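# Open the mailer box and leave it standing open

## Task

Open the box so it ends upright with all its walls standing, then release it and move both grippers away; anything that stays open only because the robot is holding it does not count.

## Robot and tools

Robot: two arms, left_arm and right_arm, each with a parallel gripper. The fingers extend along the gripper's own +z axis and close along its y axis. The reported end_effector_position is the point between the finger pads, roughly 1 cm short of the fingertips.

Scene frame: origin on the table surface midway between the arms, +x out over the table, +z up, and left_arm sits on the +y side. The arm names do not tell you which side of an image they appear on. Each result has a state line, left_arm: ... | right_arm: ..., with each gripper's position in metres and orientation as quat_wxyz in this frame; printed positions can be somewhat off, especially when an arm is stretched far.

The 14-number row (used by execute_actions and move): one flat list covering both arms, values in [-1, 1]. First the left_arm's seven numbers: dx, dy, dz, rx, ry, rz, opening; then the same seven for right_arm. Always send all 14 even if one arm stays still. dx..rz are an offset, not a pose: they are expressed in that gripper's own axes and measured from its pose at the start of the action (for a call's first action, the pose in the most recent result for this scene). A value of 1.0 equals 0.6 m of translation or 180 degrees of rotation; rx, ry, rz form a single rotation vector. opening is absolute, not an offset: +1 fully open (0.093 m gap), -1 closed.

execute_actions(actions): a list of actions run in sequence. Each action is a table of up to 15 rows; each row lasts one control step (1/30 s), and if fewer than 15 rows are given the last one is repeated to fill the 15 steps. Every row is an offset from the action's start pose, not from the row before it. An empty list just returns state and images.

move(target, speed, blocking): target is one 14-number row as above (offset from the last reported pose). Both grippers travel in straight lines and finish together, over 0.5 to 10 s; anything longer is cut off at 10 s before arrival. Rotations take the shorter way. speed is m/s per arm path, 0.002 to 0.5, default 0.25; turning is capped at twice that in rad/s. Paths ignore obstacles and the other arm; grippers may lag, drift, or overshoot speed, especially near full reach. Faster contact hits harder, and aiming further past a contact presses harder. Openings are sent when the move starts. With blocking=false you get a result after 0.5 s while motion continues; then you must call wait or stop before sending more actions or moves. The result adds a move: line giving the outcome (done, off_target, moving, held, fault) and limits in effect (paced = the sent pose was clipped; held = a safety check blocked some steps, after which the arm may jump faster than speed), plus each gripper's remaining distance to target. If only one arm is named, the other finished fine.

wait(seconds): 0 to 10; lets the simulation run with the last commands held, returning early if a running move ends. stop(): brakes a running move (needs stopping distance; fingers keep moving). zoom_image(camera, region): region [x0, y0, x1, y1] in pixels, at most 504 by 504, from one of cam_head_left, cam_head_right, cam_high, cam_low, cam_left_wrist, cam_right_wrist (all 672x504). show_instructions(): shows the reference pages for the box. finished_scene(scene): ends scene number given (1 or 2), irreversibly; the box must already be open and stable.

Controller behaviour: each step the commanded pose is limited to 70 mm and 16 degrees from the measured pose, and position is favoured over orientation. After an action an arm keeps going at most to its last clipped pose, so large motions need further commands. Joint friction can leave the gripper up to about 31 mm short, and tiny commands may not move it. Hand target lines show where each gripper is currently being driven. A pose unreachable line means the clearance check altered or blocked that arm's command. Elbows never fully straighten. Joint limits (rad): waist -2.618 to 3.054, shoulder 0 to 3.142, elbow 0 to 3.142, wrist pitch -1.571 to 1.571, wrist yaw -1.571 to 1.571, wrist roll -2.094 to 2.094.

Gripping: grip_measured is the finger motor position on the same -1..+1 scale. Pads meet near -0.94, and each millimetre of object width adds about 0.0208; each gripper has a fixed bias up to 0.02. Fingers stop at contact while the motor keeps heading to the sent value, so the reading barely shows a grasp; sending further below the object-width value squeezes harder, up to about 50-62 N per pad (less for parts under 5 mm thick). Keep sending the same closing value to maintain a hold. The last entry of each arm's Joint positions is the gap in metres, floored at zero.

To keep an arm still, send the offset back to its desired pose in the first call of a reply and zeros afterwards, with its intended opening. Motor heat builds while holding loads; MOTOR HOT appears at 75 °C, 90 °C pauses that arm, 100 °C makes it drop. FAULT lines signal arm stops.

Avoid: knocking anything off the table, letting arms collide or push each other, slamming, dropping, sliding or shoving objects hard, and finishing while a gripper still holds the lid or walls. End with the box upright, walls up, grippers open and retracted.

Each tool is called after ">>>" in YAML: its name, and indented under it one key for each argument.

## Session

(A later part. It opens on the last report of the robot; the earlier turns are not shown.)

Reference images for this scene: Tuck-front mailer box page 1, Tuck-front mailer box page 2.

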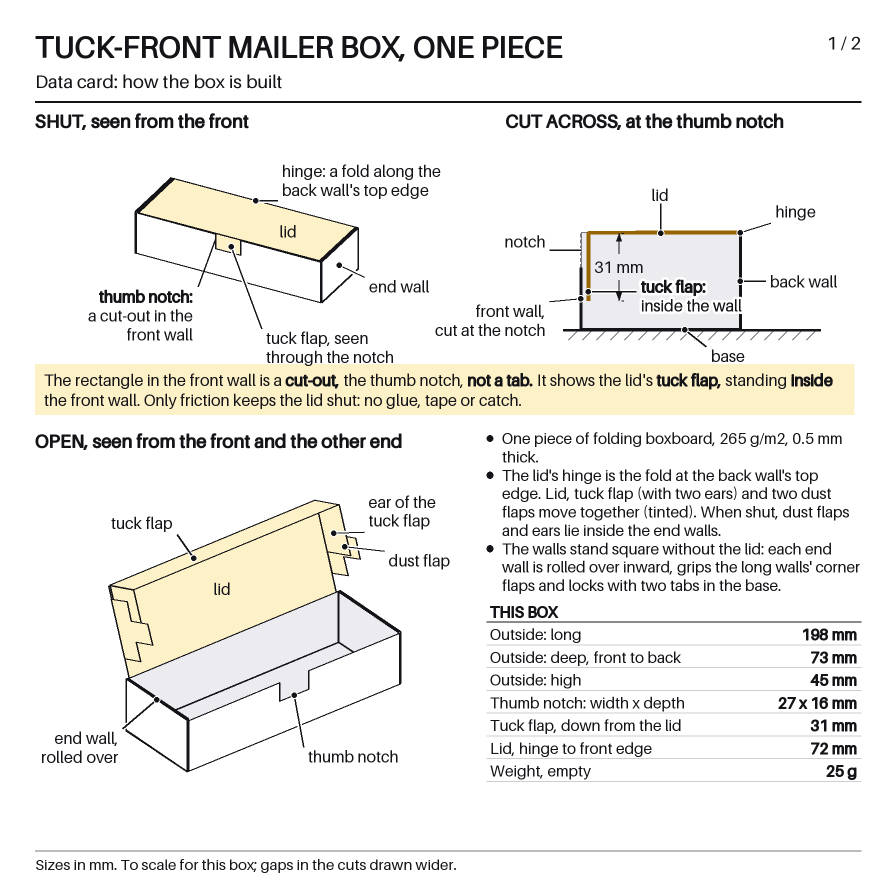

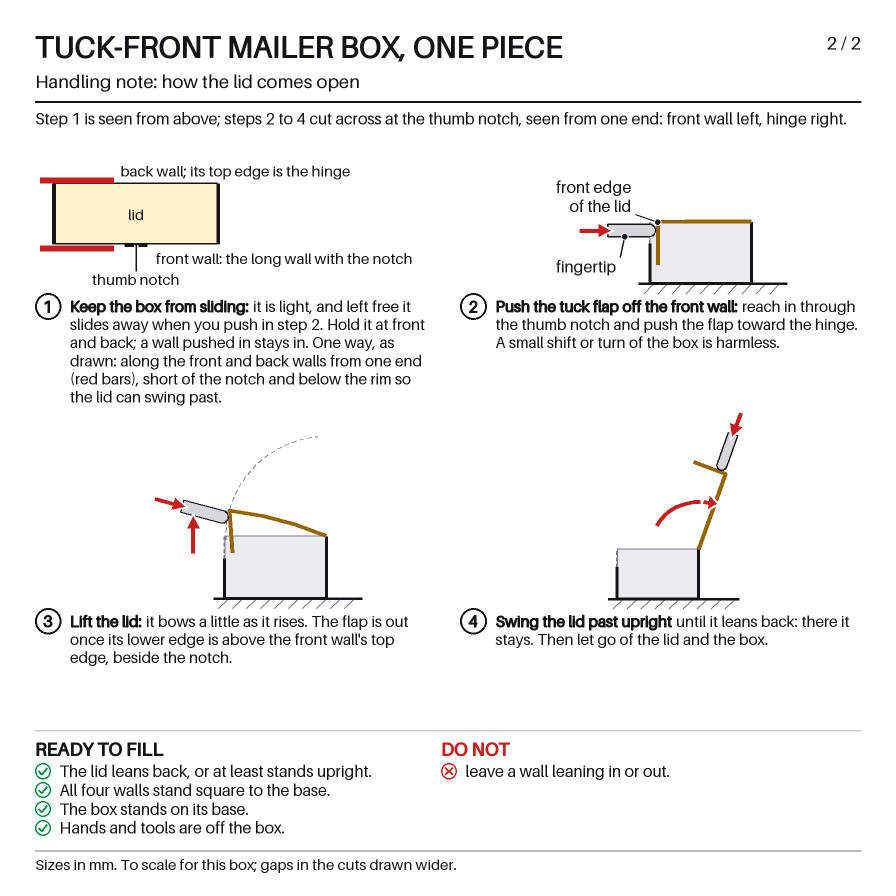

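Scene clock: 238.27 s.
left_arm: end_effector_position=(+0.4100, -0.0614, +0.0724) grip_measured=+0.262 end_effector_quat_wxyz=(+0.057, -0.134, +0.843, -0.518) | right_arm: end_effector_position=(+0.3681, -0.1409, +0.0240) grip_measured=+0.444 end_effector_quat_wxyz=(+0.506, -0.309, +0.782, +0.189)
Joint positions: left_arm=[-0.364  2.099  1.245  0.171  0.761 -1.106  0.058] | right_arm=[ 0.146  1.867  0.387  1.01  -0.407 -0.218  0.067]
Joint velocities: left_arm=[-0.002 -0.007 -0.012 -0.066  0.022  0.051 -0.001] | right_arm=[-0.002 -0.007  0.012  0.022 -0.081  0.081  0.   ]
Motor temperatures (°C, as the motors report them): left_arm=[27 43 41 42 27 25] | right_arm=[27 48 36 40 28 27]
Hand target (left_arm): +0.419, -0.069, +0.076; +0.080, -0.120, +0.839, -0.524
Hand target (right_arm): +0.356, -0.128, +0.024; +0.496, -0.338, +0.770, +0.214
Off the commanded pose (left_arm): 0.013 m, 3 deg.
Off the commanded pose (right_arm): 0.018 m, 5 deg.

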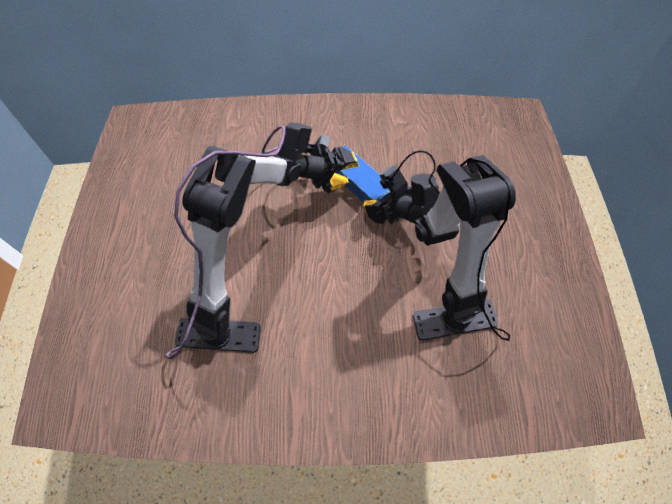

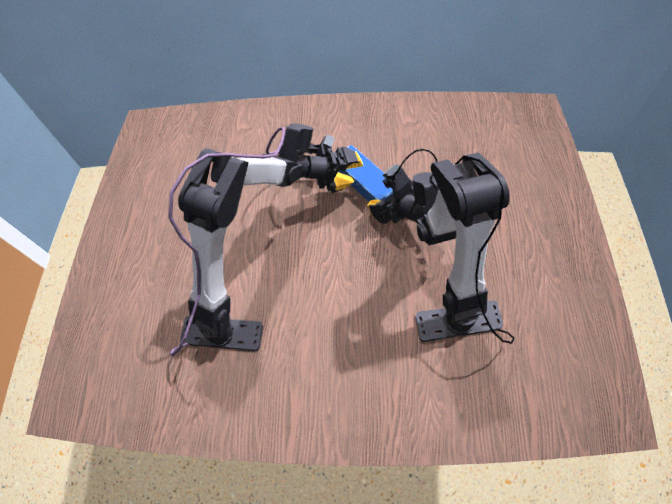

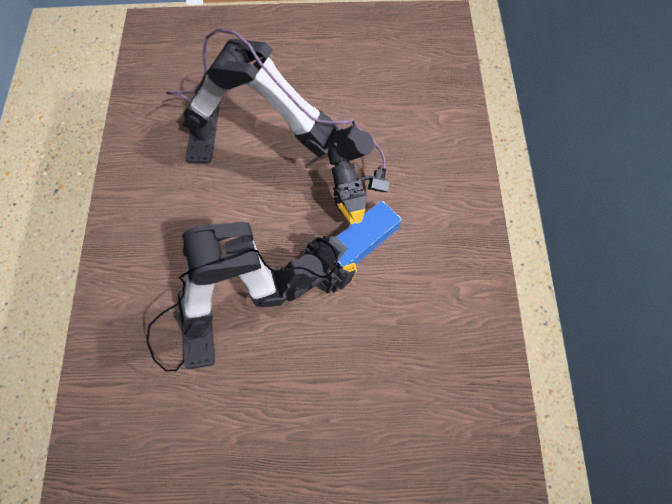

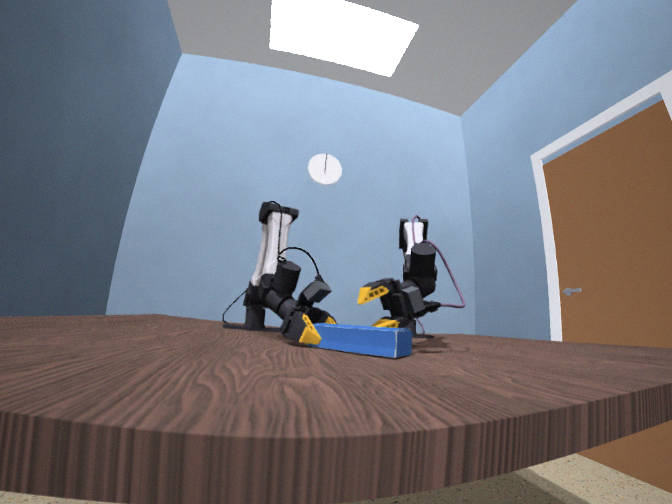

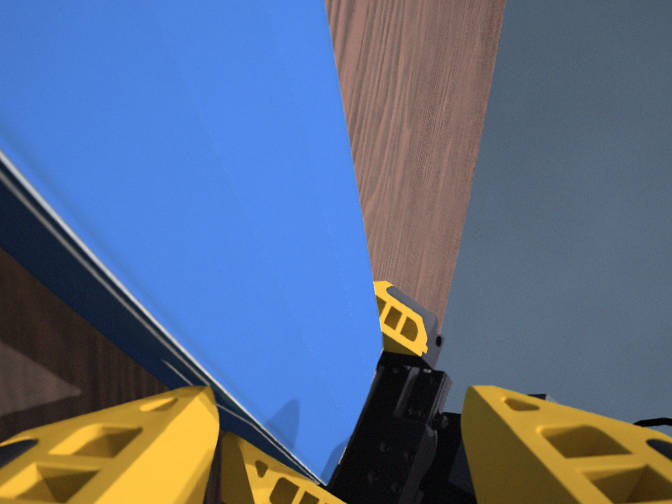

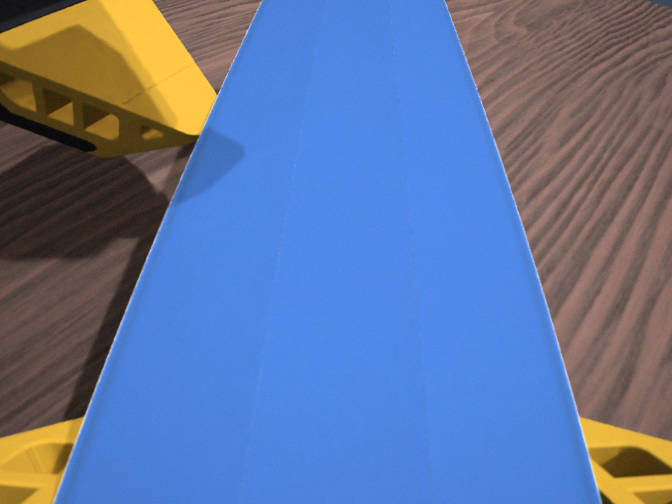

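>>> execute_actions:
  actions:
    - [[-0.012,-0.012,0.012,0.006,-0.008,0.014,0.4,0,0.03,0,-0.025,0,-0.008,0.43]]
    - [[-0.012,-0.012,0.012,0.006,-0.008,0.014,0.52,0,0.03,0,-0.025,0,-0.008,0.48]]
    - [[0,0,0,0,0,0,0.52,0,-0.025,0,0.012,0,0,0.48]]
    - [[0,0,0,0,0,0,0.52,0,-0.02,0,0.0,0,0,0.48]]
    - [[0,0,0,0,0,0,0.22,0,0,0,0,0,0,0.48]]
    - [[0,0,0,0,0,0,0.22,0,0,0,0,0,0,0.48]]

>>> zoom_image:
  camera: "cam_head_left"
  region: [300,130,420,220]

Scene clock: 245.23 s.
left_arm: end_effector_position=(+0.4102, -0.0615, +0.0728) grip_measured=+0.222 end_effector_quat_wxyz=(+0.058, -0.133, +0.843, -0.518) | right_arm: end_effector_position=(+0.3732, -0.1562, +0.0237) grip_measured=+0.485 end_effector_quat_wxyz=(+0.508, -0.299, +0.786, +0.187)
Joint positions: left_arm=[-0.364  2.099  1.245  0.173  0.761 -1.106  0.056] | right_arm=[ 0.09   1.867  0.387  1.003 -0.443 -0.227  0.068]
Joint velocities: left_arm=[-0.007  0.007 -0.002  0.037  0.022  0.051 -0.001] | right_arm=[-0.002  0.002 -0.007  0.051 -0.022  0.007 -0.   ]
Motor temperatures (°C, as the motors report them): left_arm=[27 43 41 43 27 25] | right_arm=[27 48 36 40 28 27]
Hand target (left_arm): +0.410, -0.062, +0.073; +0.058, -0.133, +0.843, -0.518
Hand target (right_arm): +0.373, -0.156, +0.024; +0.508, -0.299, +0.786, +0.187
Off the commanded pose (left_arm): 0.000 m, 0 deg.
Off the commanded pose (right_arm): 0.000 m, 0 deg.

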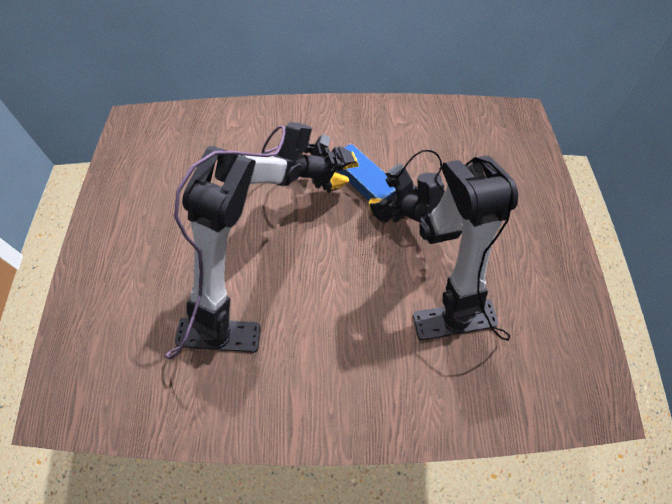

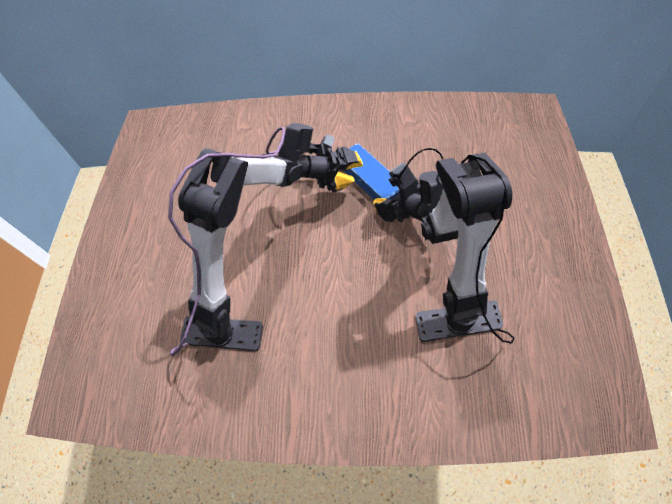

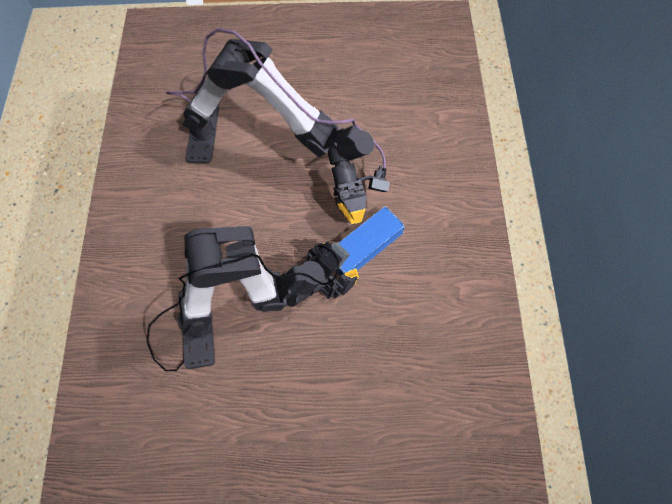

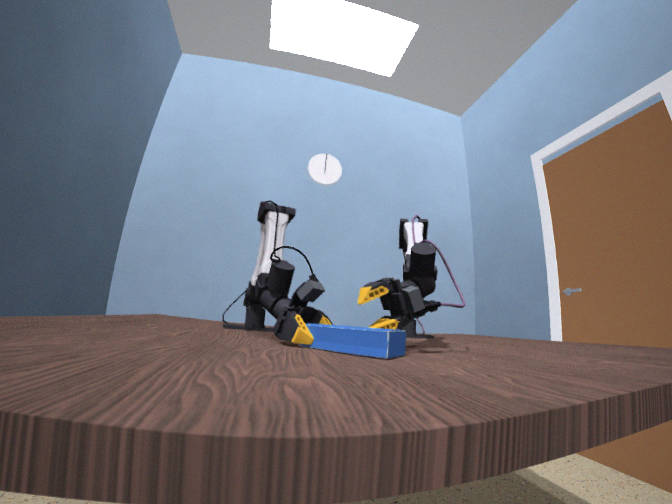

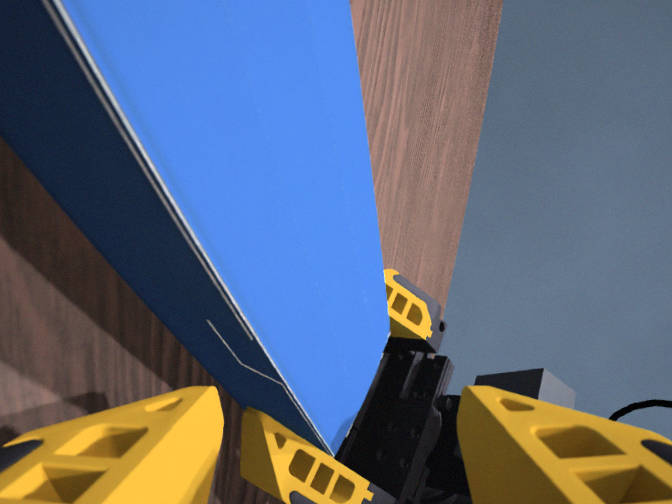

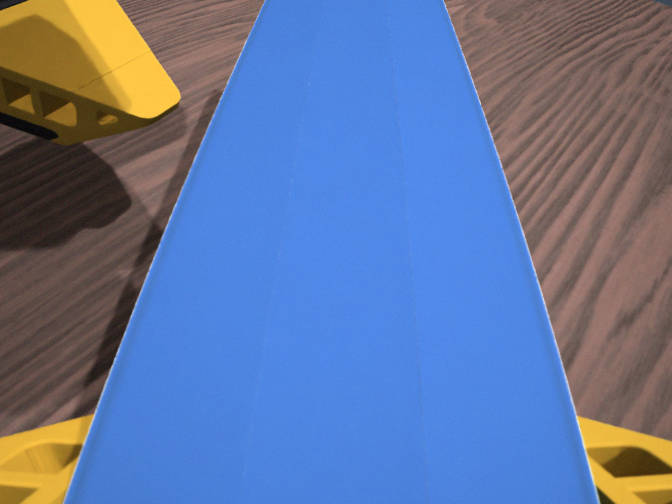

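Region (300, 130, 420, 220) of cam_head_left's 672x504 image, scaled by 4.200, with more detail than that image has; it fills the top 378 rows of this view, and the rest is white.

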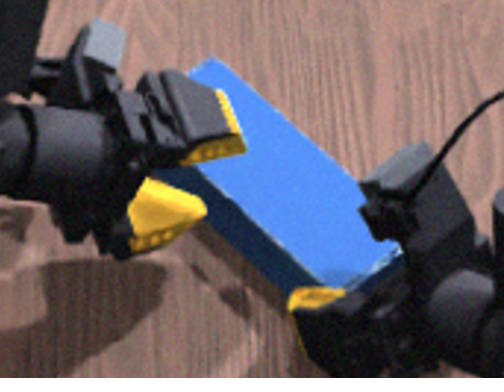

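Lid is shut after all. Bring the box back in.

>>> execute_actions:
  actions:
    - [[0,0,0,0,0,0,0.25,0,0.03,0,-0.012,0,-0.004,0.48]]
    - [[0,0,0,0,0,0,0.25,0,0.03,0,-0.012,0,-0.004,0.48]]
    - [[0,0,0,0,0,0,0.25,0,0.025,0,-0.012,0,-0.004,0.48]]

>>> zoom_image:
  camera: "cam_head_left"
  region: [300,130,420,220]

Scene clock: 249.27 s.
left_arm: end_effector_position=(+0.4087, -0.0605, +0.0704) grip_measured=+0.248 end_effector_quat_wxyz=(+0.053, -0.137, +0.845, -0.515) | right_arm: end_effector_position=(+0.3684, -0.1400, +0.0244) grip_measured=+0.485 end_effector_quat_wxyz=(+0.508, -0.310, +0.782, +0.186)
Joint positions: left_arm=[-0.364  2.099  1.245  0.158  0.76  -1.106  0.057] | right_arm=[ 0.152  1.867  0.387  1.014 -0.399 -0.219  0.068]
Joint velocities: left_arm=[-0.012 -0.007 -0.007 -0.007 -0.022  0.022  0.001] | right_arm=[ 0.022 -0.007  0.012  0.007 -0.007  0.007  0.   ]
Motor temperatures (°C, as the motors report them): left_arm=[27 43 41 42 27 25] | right_arm=[27 48 36 40 28 27]
Hand target (left_arm): +0.409, -0.061, +0.071; +0.055, -0.136, +0.844, -0.516
Hand target (right_arm): +0.358, -0.131, +0.024; +0.502, -0.324, +0.776, +0.201
Off the commanded pose (left_arm): 0.001 m, 0 deg.
Off the commanded pose (right_arm): 0.014 m, 3 deg.

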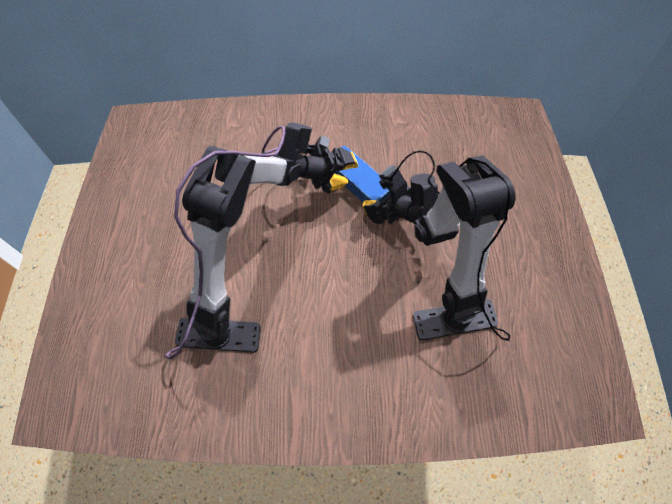

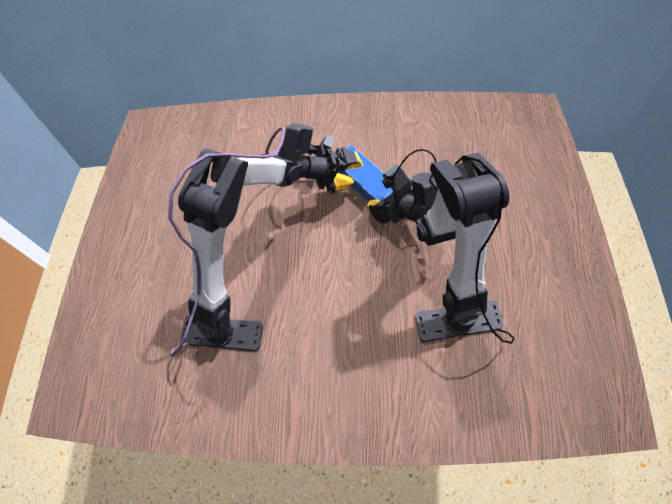

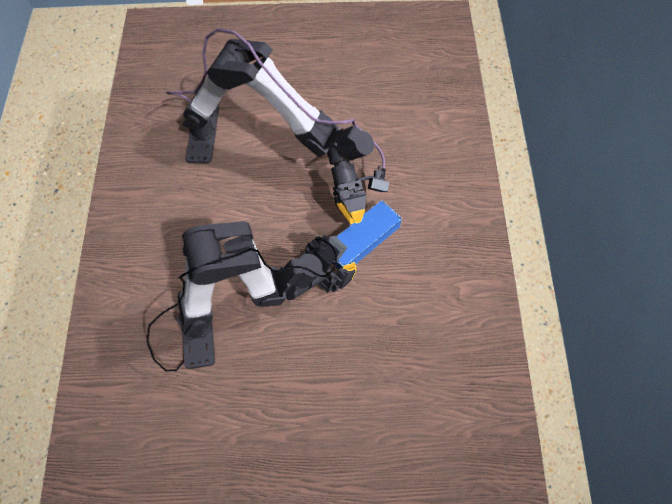

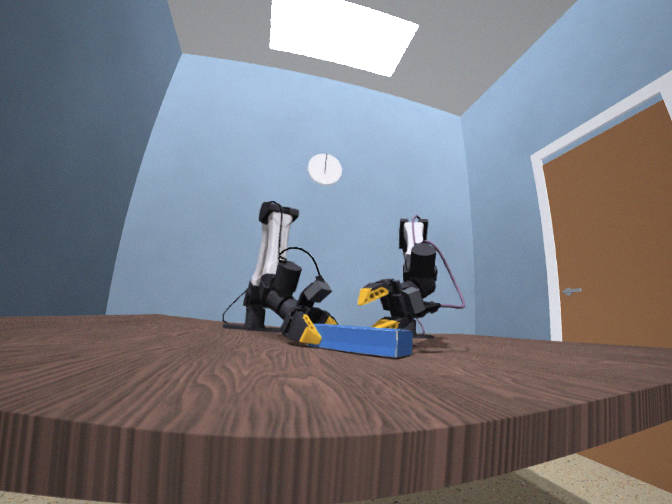

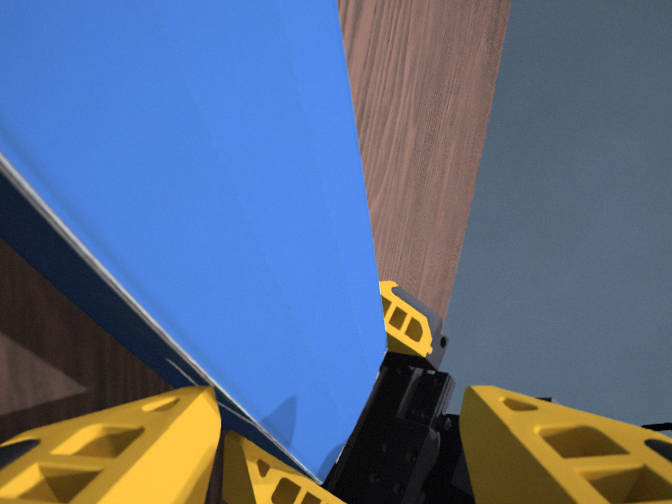

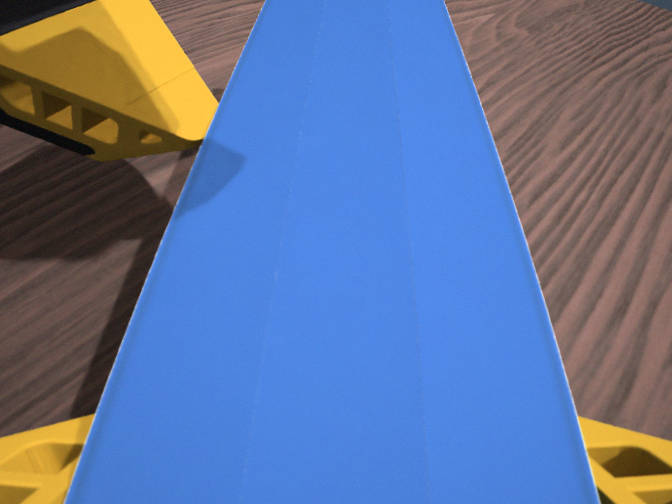

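Region (300, 130, 420, 220) of cam_head_left's 672x504 image, scaled by 4.200, with more detail than that image has; it fills the top 378 rows of this view, and the rest is white.

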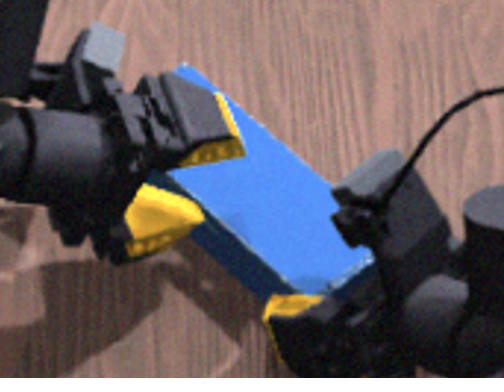

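>>> execute_actions:
  actions:
    - [[0,-0.008,0,0,0,0,0.25,0,-0.014,0,0.012,0,0,0.48]]
    - [[0,-0.008,0,0,0,0,0.12,0,0,0,0,0,0,0.48]]
    - [[0,-0.008,0,0,0,0,0.02,0,0,0,0,0,0,0.48]]
    - [[0,-0.008,0,0,0,0,0.02,0,0.02,0,-0.012,0,-0.004,0.48]]

>>> zoom_image:
  camera: "cam_head_left"
  region: [300,130,420,220]

Scene clock: 253.77 s.
left_arm: end_effector_position=(+0.4062, -0.0594, +0.0671) grip_measured=+0.022 end_effector_quat_wxyz=(+0.045, -0.142, +0.848, -0.509) | right_arm: end_effector_position=(+0.3692, -0.1396, +0.0249) grip_measured=+0.485 end_effector_quat_wxyz=(+0.510, -0.309, +0.782, +0.182)
Joint positions: left_arm=[-0.364  2.099  1.245  0.136  0.76  -1.106  0.046] | right_arm=[ 0.158  1.867  0.387  1.018 -0.384 -0.219  0.068]
Joint velocities: left_arm=[ 0.002 -0.002 -0.002 -0.007  0.007 -0.022 -0.   ] | right_arm=[-0.017 -0.012  0.002 -0.007 -0.022  0.007 -0.   ]
Motor temperatures (°C, as the motors report them): left_arm=[27 44 41 42 27 25] | right_arm=[27 48 36 40 27 26]
Hand target (left_arm): +0.408, -0.062, +0.073; +0.048, -0.140, +0.846, -0.511
Hand target (right_arm): +0.363, -0.134, +0.024; +0.506, -0.320, +0.778, +0.190
Off the commanded pose (left_arm): 0.006 m, 0 deg.
Off the commanded pose (right_arm): 0.009 m, 2 deg.

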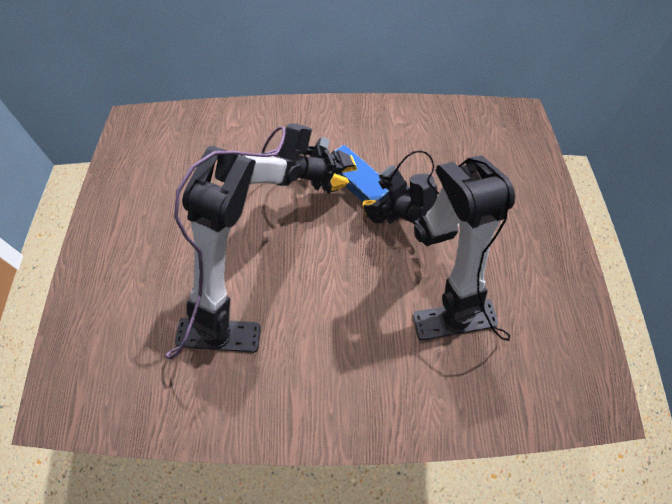

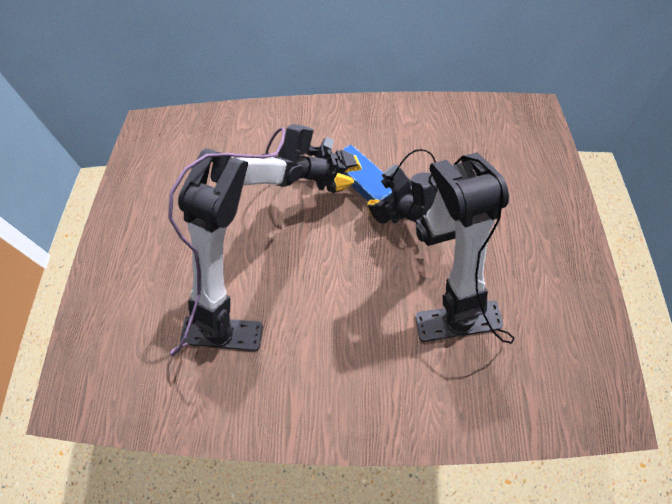

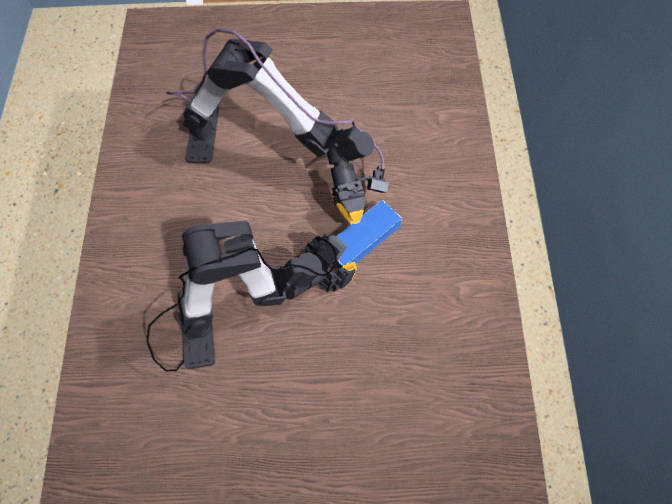

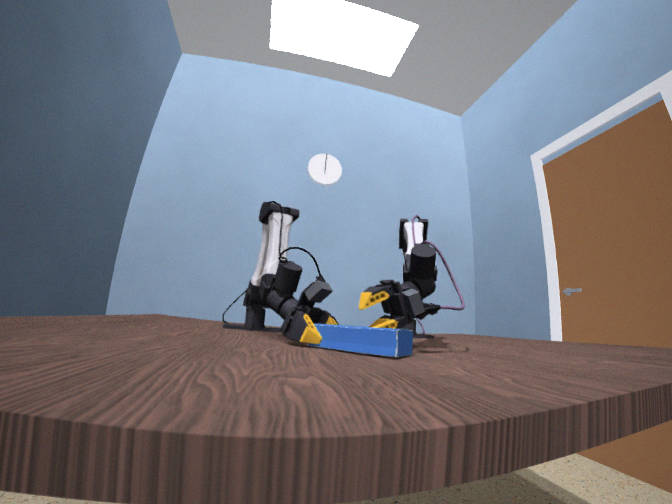

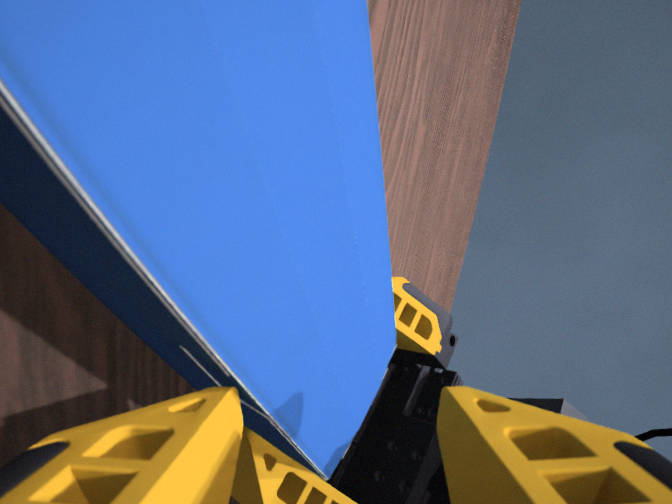

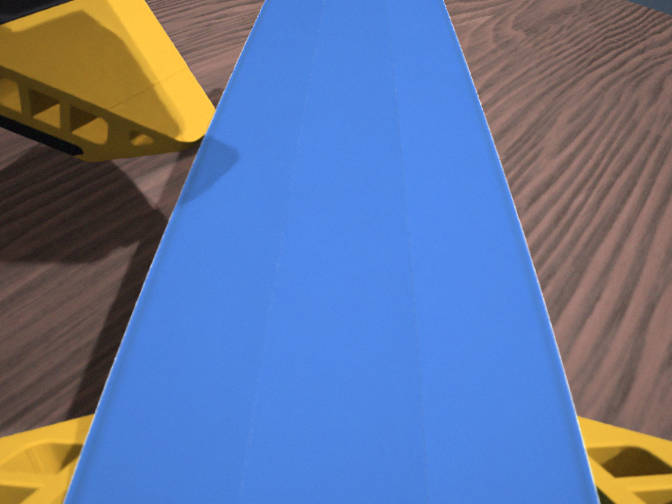

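Region (300, 130, 420, 220) of cam_head_left's 672x504 image, scaled by 4.200, with more detail than that image has; it fills the top 378 rows of this view, and the rest is white.

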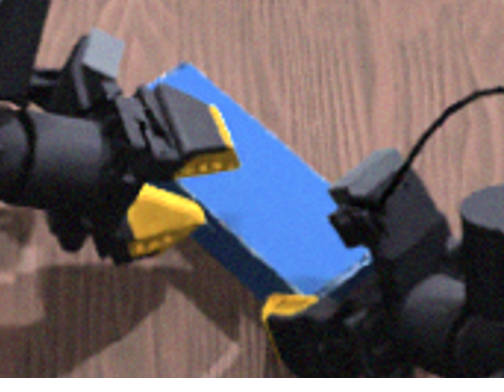

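>>> execute_actions:
  actions:
    - [[-0.01,-0.008,0,0,0,0,0.02,0,-0.02,0,0.01,0,0,0.48]]
    - [[-0.015,-0.035,0.0,0.006,-0.008,0.014,0.4,0.012,0,-0.027,0,0,0,0.48]]
    - [[-0.01,-0.012,0.0,0.006,-0.008,0.014,0.4,0.006,0,-0.015,0,0,0,0.48]]

>>> zoom_image:
  camera: "cam_head_left"
  region: [300,130,420,220]

Scene clock: 260.20 s.
left_arm: end_effector_position=(+0.4162, -0.0612, +0.0767) grip_measured=+0.398 end_effector_quat_wxyz=(+0.065, -0.135, +0.846, -0.511) | right_arm: end_effector_position=(+0.3646, -0.1555, +0.0246) grip_measured=+0.485 end_effector_quat_wxyz=(+0.510, -0.298, +0.786, +0.180)
Joint positions: left_arm=[-0.364  2.099  1.277  0.132  0.741 -1.094  0.064] | right_arm=[ 0.109  1.845  0.349  1.028 -0.413 -0.224  0.068]
Joint velocities: left_arm=[-0.002  0.007 -0.002  0.007 -0.007 -0.022 -0.001] | right_arm=[-0.012 -0.007  0.007  0.022 -0.022 -0.051  0.001]
Motor temperatures (°C, as the motors report them): left_arm=[27 44 41 41 27 25] | right_arm=[27 48 36 41 27 26]
Hand target (left_arm): +0.419, -0.062, +0.080; +0.075, -0.130, +0.845, -0.512
Hand target (right_arm): +0.357, -0.160, +0.025; +0.510, -0.300, +0.786, +0.179
Off the commanded pose (left_arm): 0.004 m, 1 deg.
Off the commanded pose (right_arm): 0.009 m, 0 deg.

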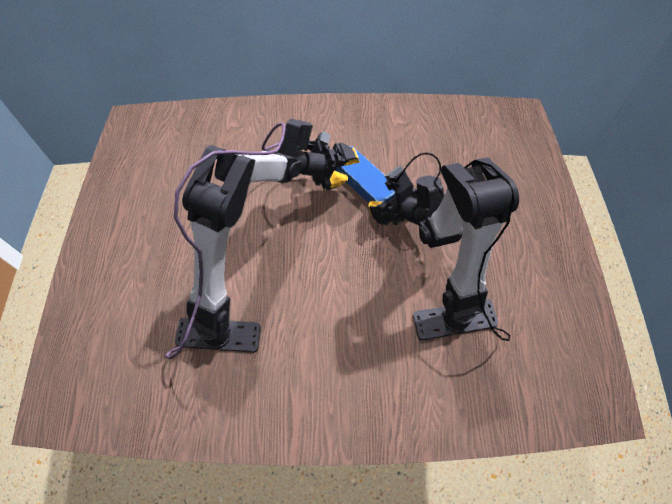

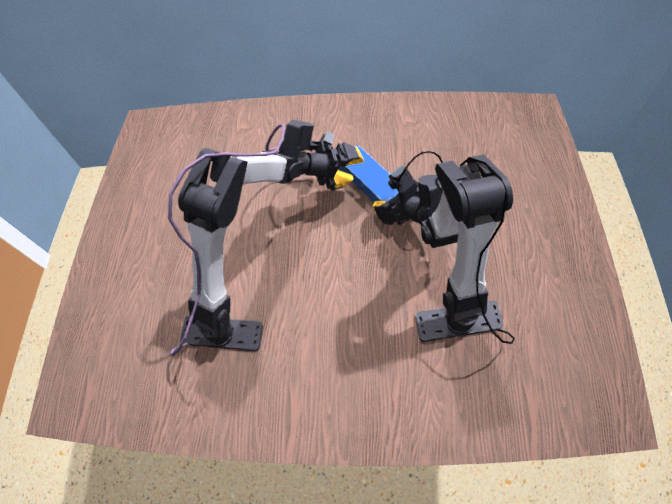

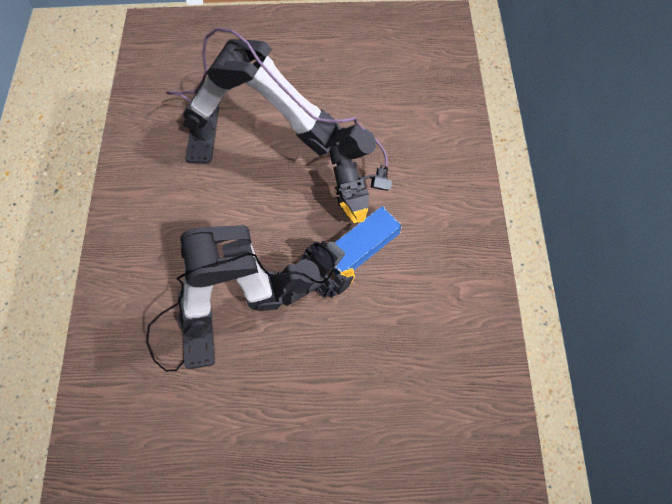

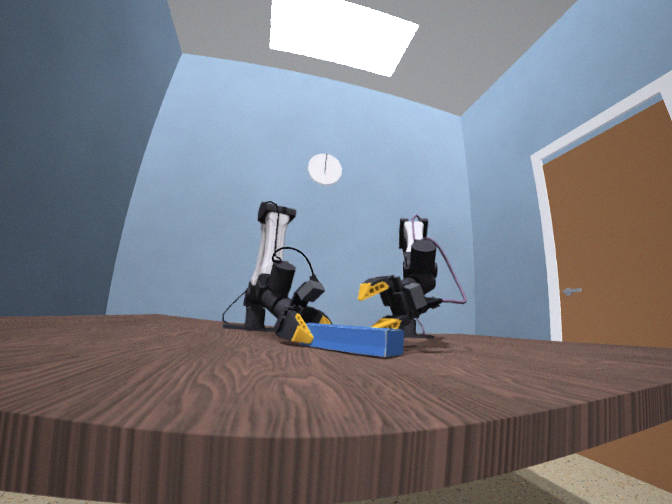

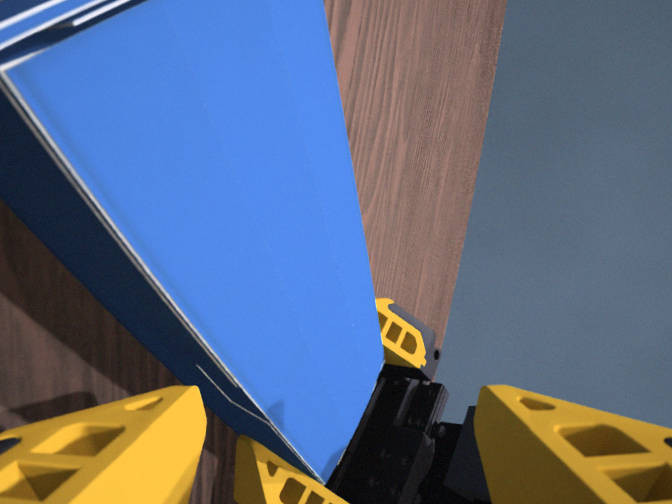

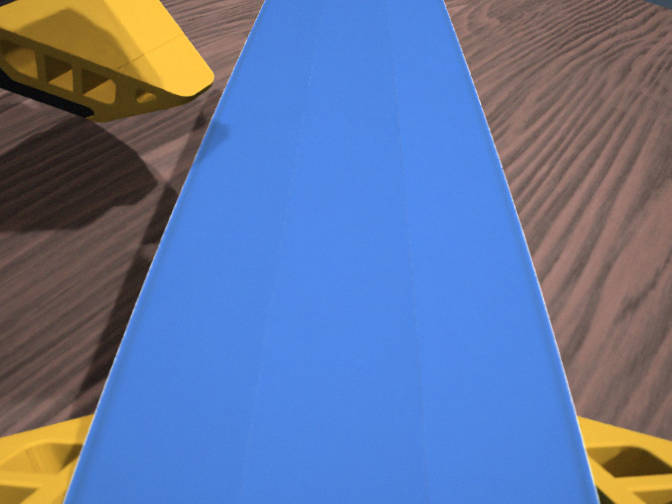

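Region (300, 130, 420, 220) of cam_head_left's 672x504 image, scaled by 4.200, with more detail than that image has; it fills the top 378 rows of this view, and the rest is white.

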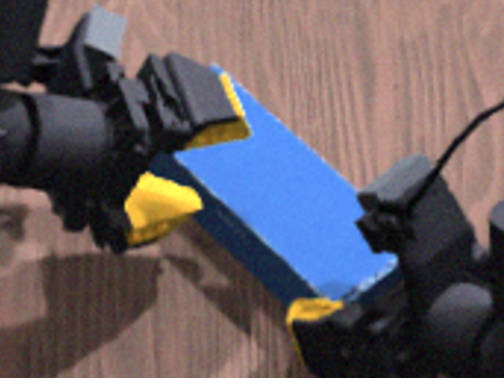

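>>> execute_actions:
  actions:
    - [[-0.006,-0.012,0,0.004,-0.004,0.008,0.36,0,0.028,0.006,-0.008,0,-0.004,0.48]]
    - [[-0.006,-0.012,0,0.004,-0.004,0.008,0.36,0,0.028,0.006,-0.012,0,-0.004,0.48]]

>>> zoom_image:
  camera: "cam_head_left"
  region: [300,130,420,220]

Scene clock: 263.73 s.
left_arm: end_effector_position=(+0.4180, -0.0596, +0.0752) grip_measured=+0.362 end_effector_quat_wxyz=(+0.070, -0.140, +0.848, -0.506) | right_arm: end_effector_position=(+0.3635, -0.1452, +0.0249) grip_measured=+0.485 end_effector_quat_wxyz=(+0.513, -0.297, +0.788, +0.168)
Joint positions: left_arm=[-0.363  2.099  1.277  0.129  0.726 -1.093  0.063] | right_arm=[ 0.168  1.845  0.349  1.039 -0.338 -0.205  0.068]
Joint velocities: left_arm=[ 0.012  0.007  0.002 -0.051 -0.022  0.037  0.   ] | right_arm=[ 0.012  0.002  0.002  0.022 -0.007  0.037  0.   ]
Motor temperatures (°C, as the motors report them): left_arm=[27 45 41 41 27 25] | right_arm=[27 48 36 41 27 26]
Hand target (left_arm): +0.421, -0.063, +0.082; +0.080, -0.129, +0.845, -0.513
Hand target (right_arm): +0.354, -0.134, +0.023; +0.506, -0.315, +0.781, +0.187
Off the commanded pose (left_arm): 0.009 m, 2 deg.
Off the commanded pose (right_arm): 0.015 m, 3 deg.

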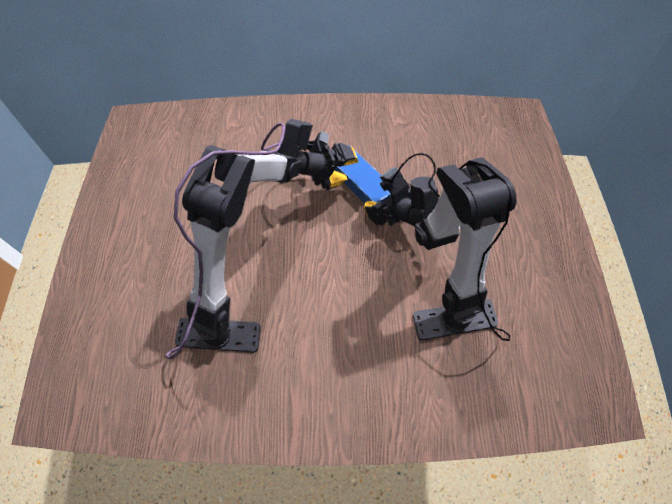

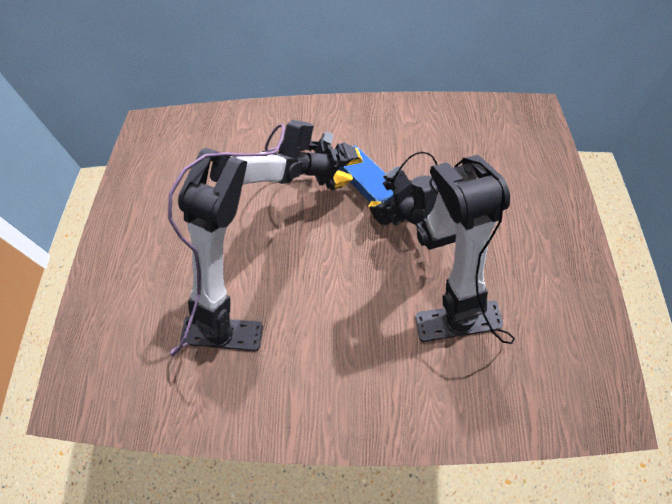

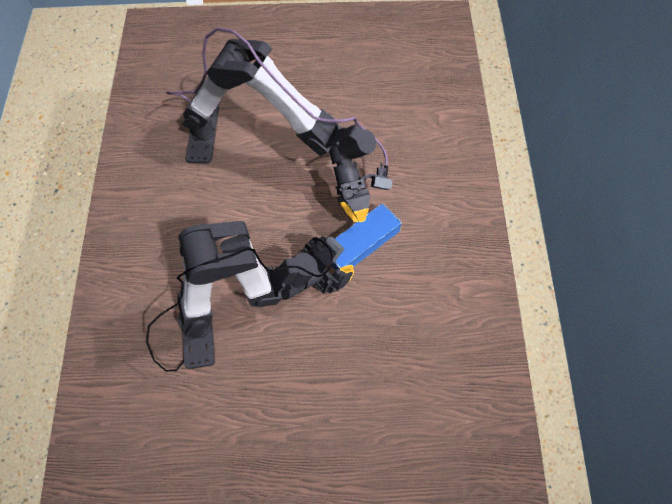

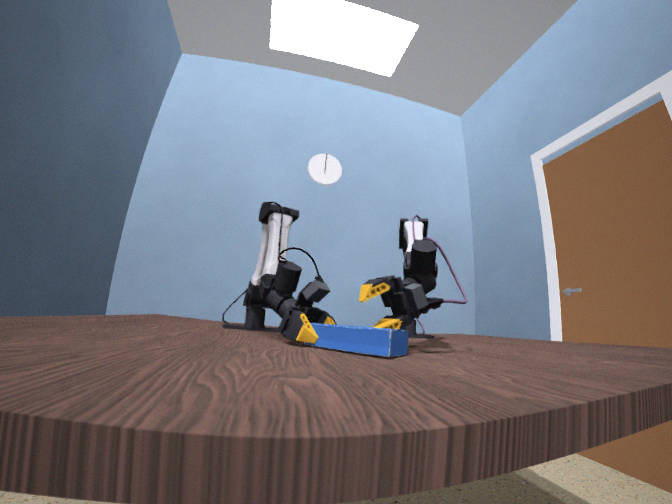

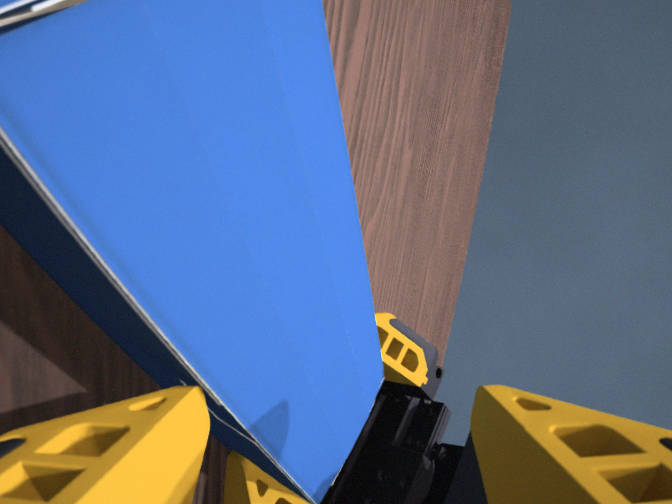

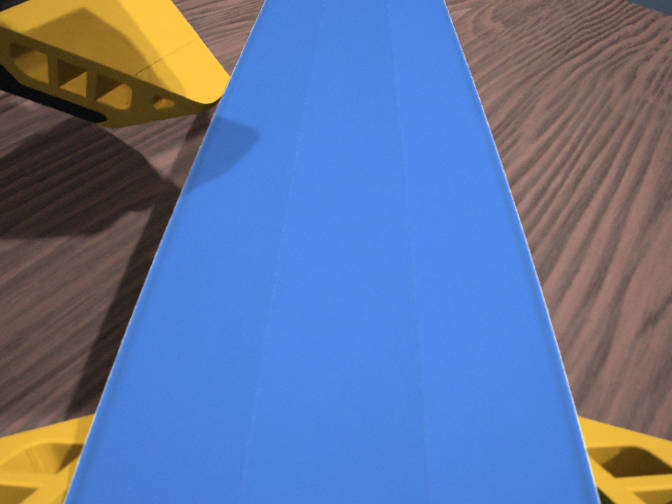

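Region (300, 130, 420, 220) of cam_head_left's 672x504 image, scaled by 4.200, with more detail than that image has; it fills the top 378 rows of this view, and the rest is white.

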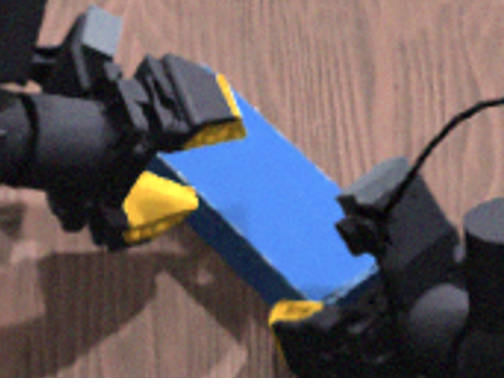

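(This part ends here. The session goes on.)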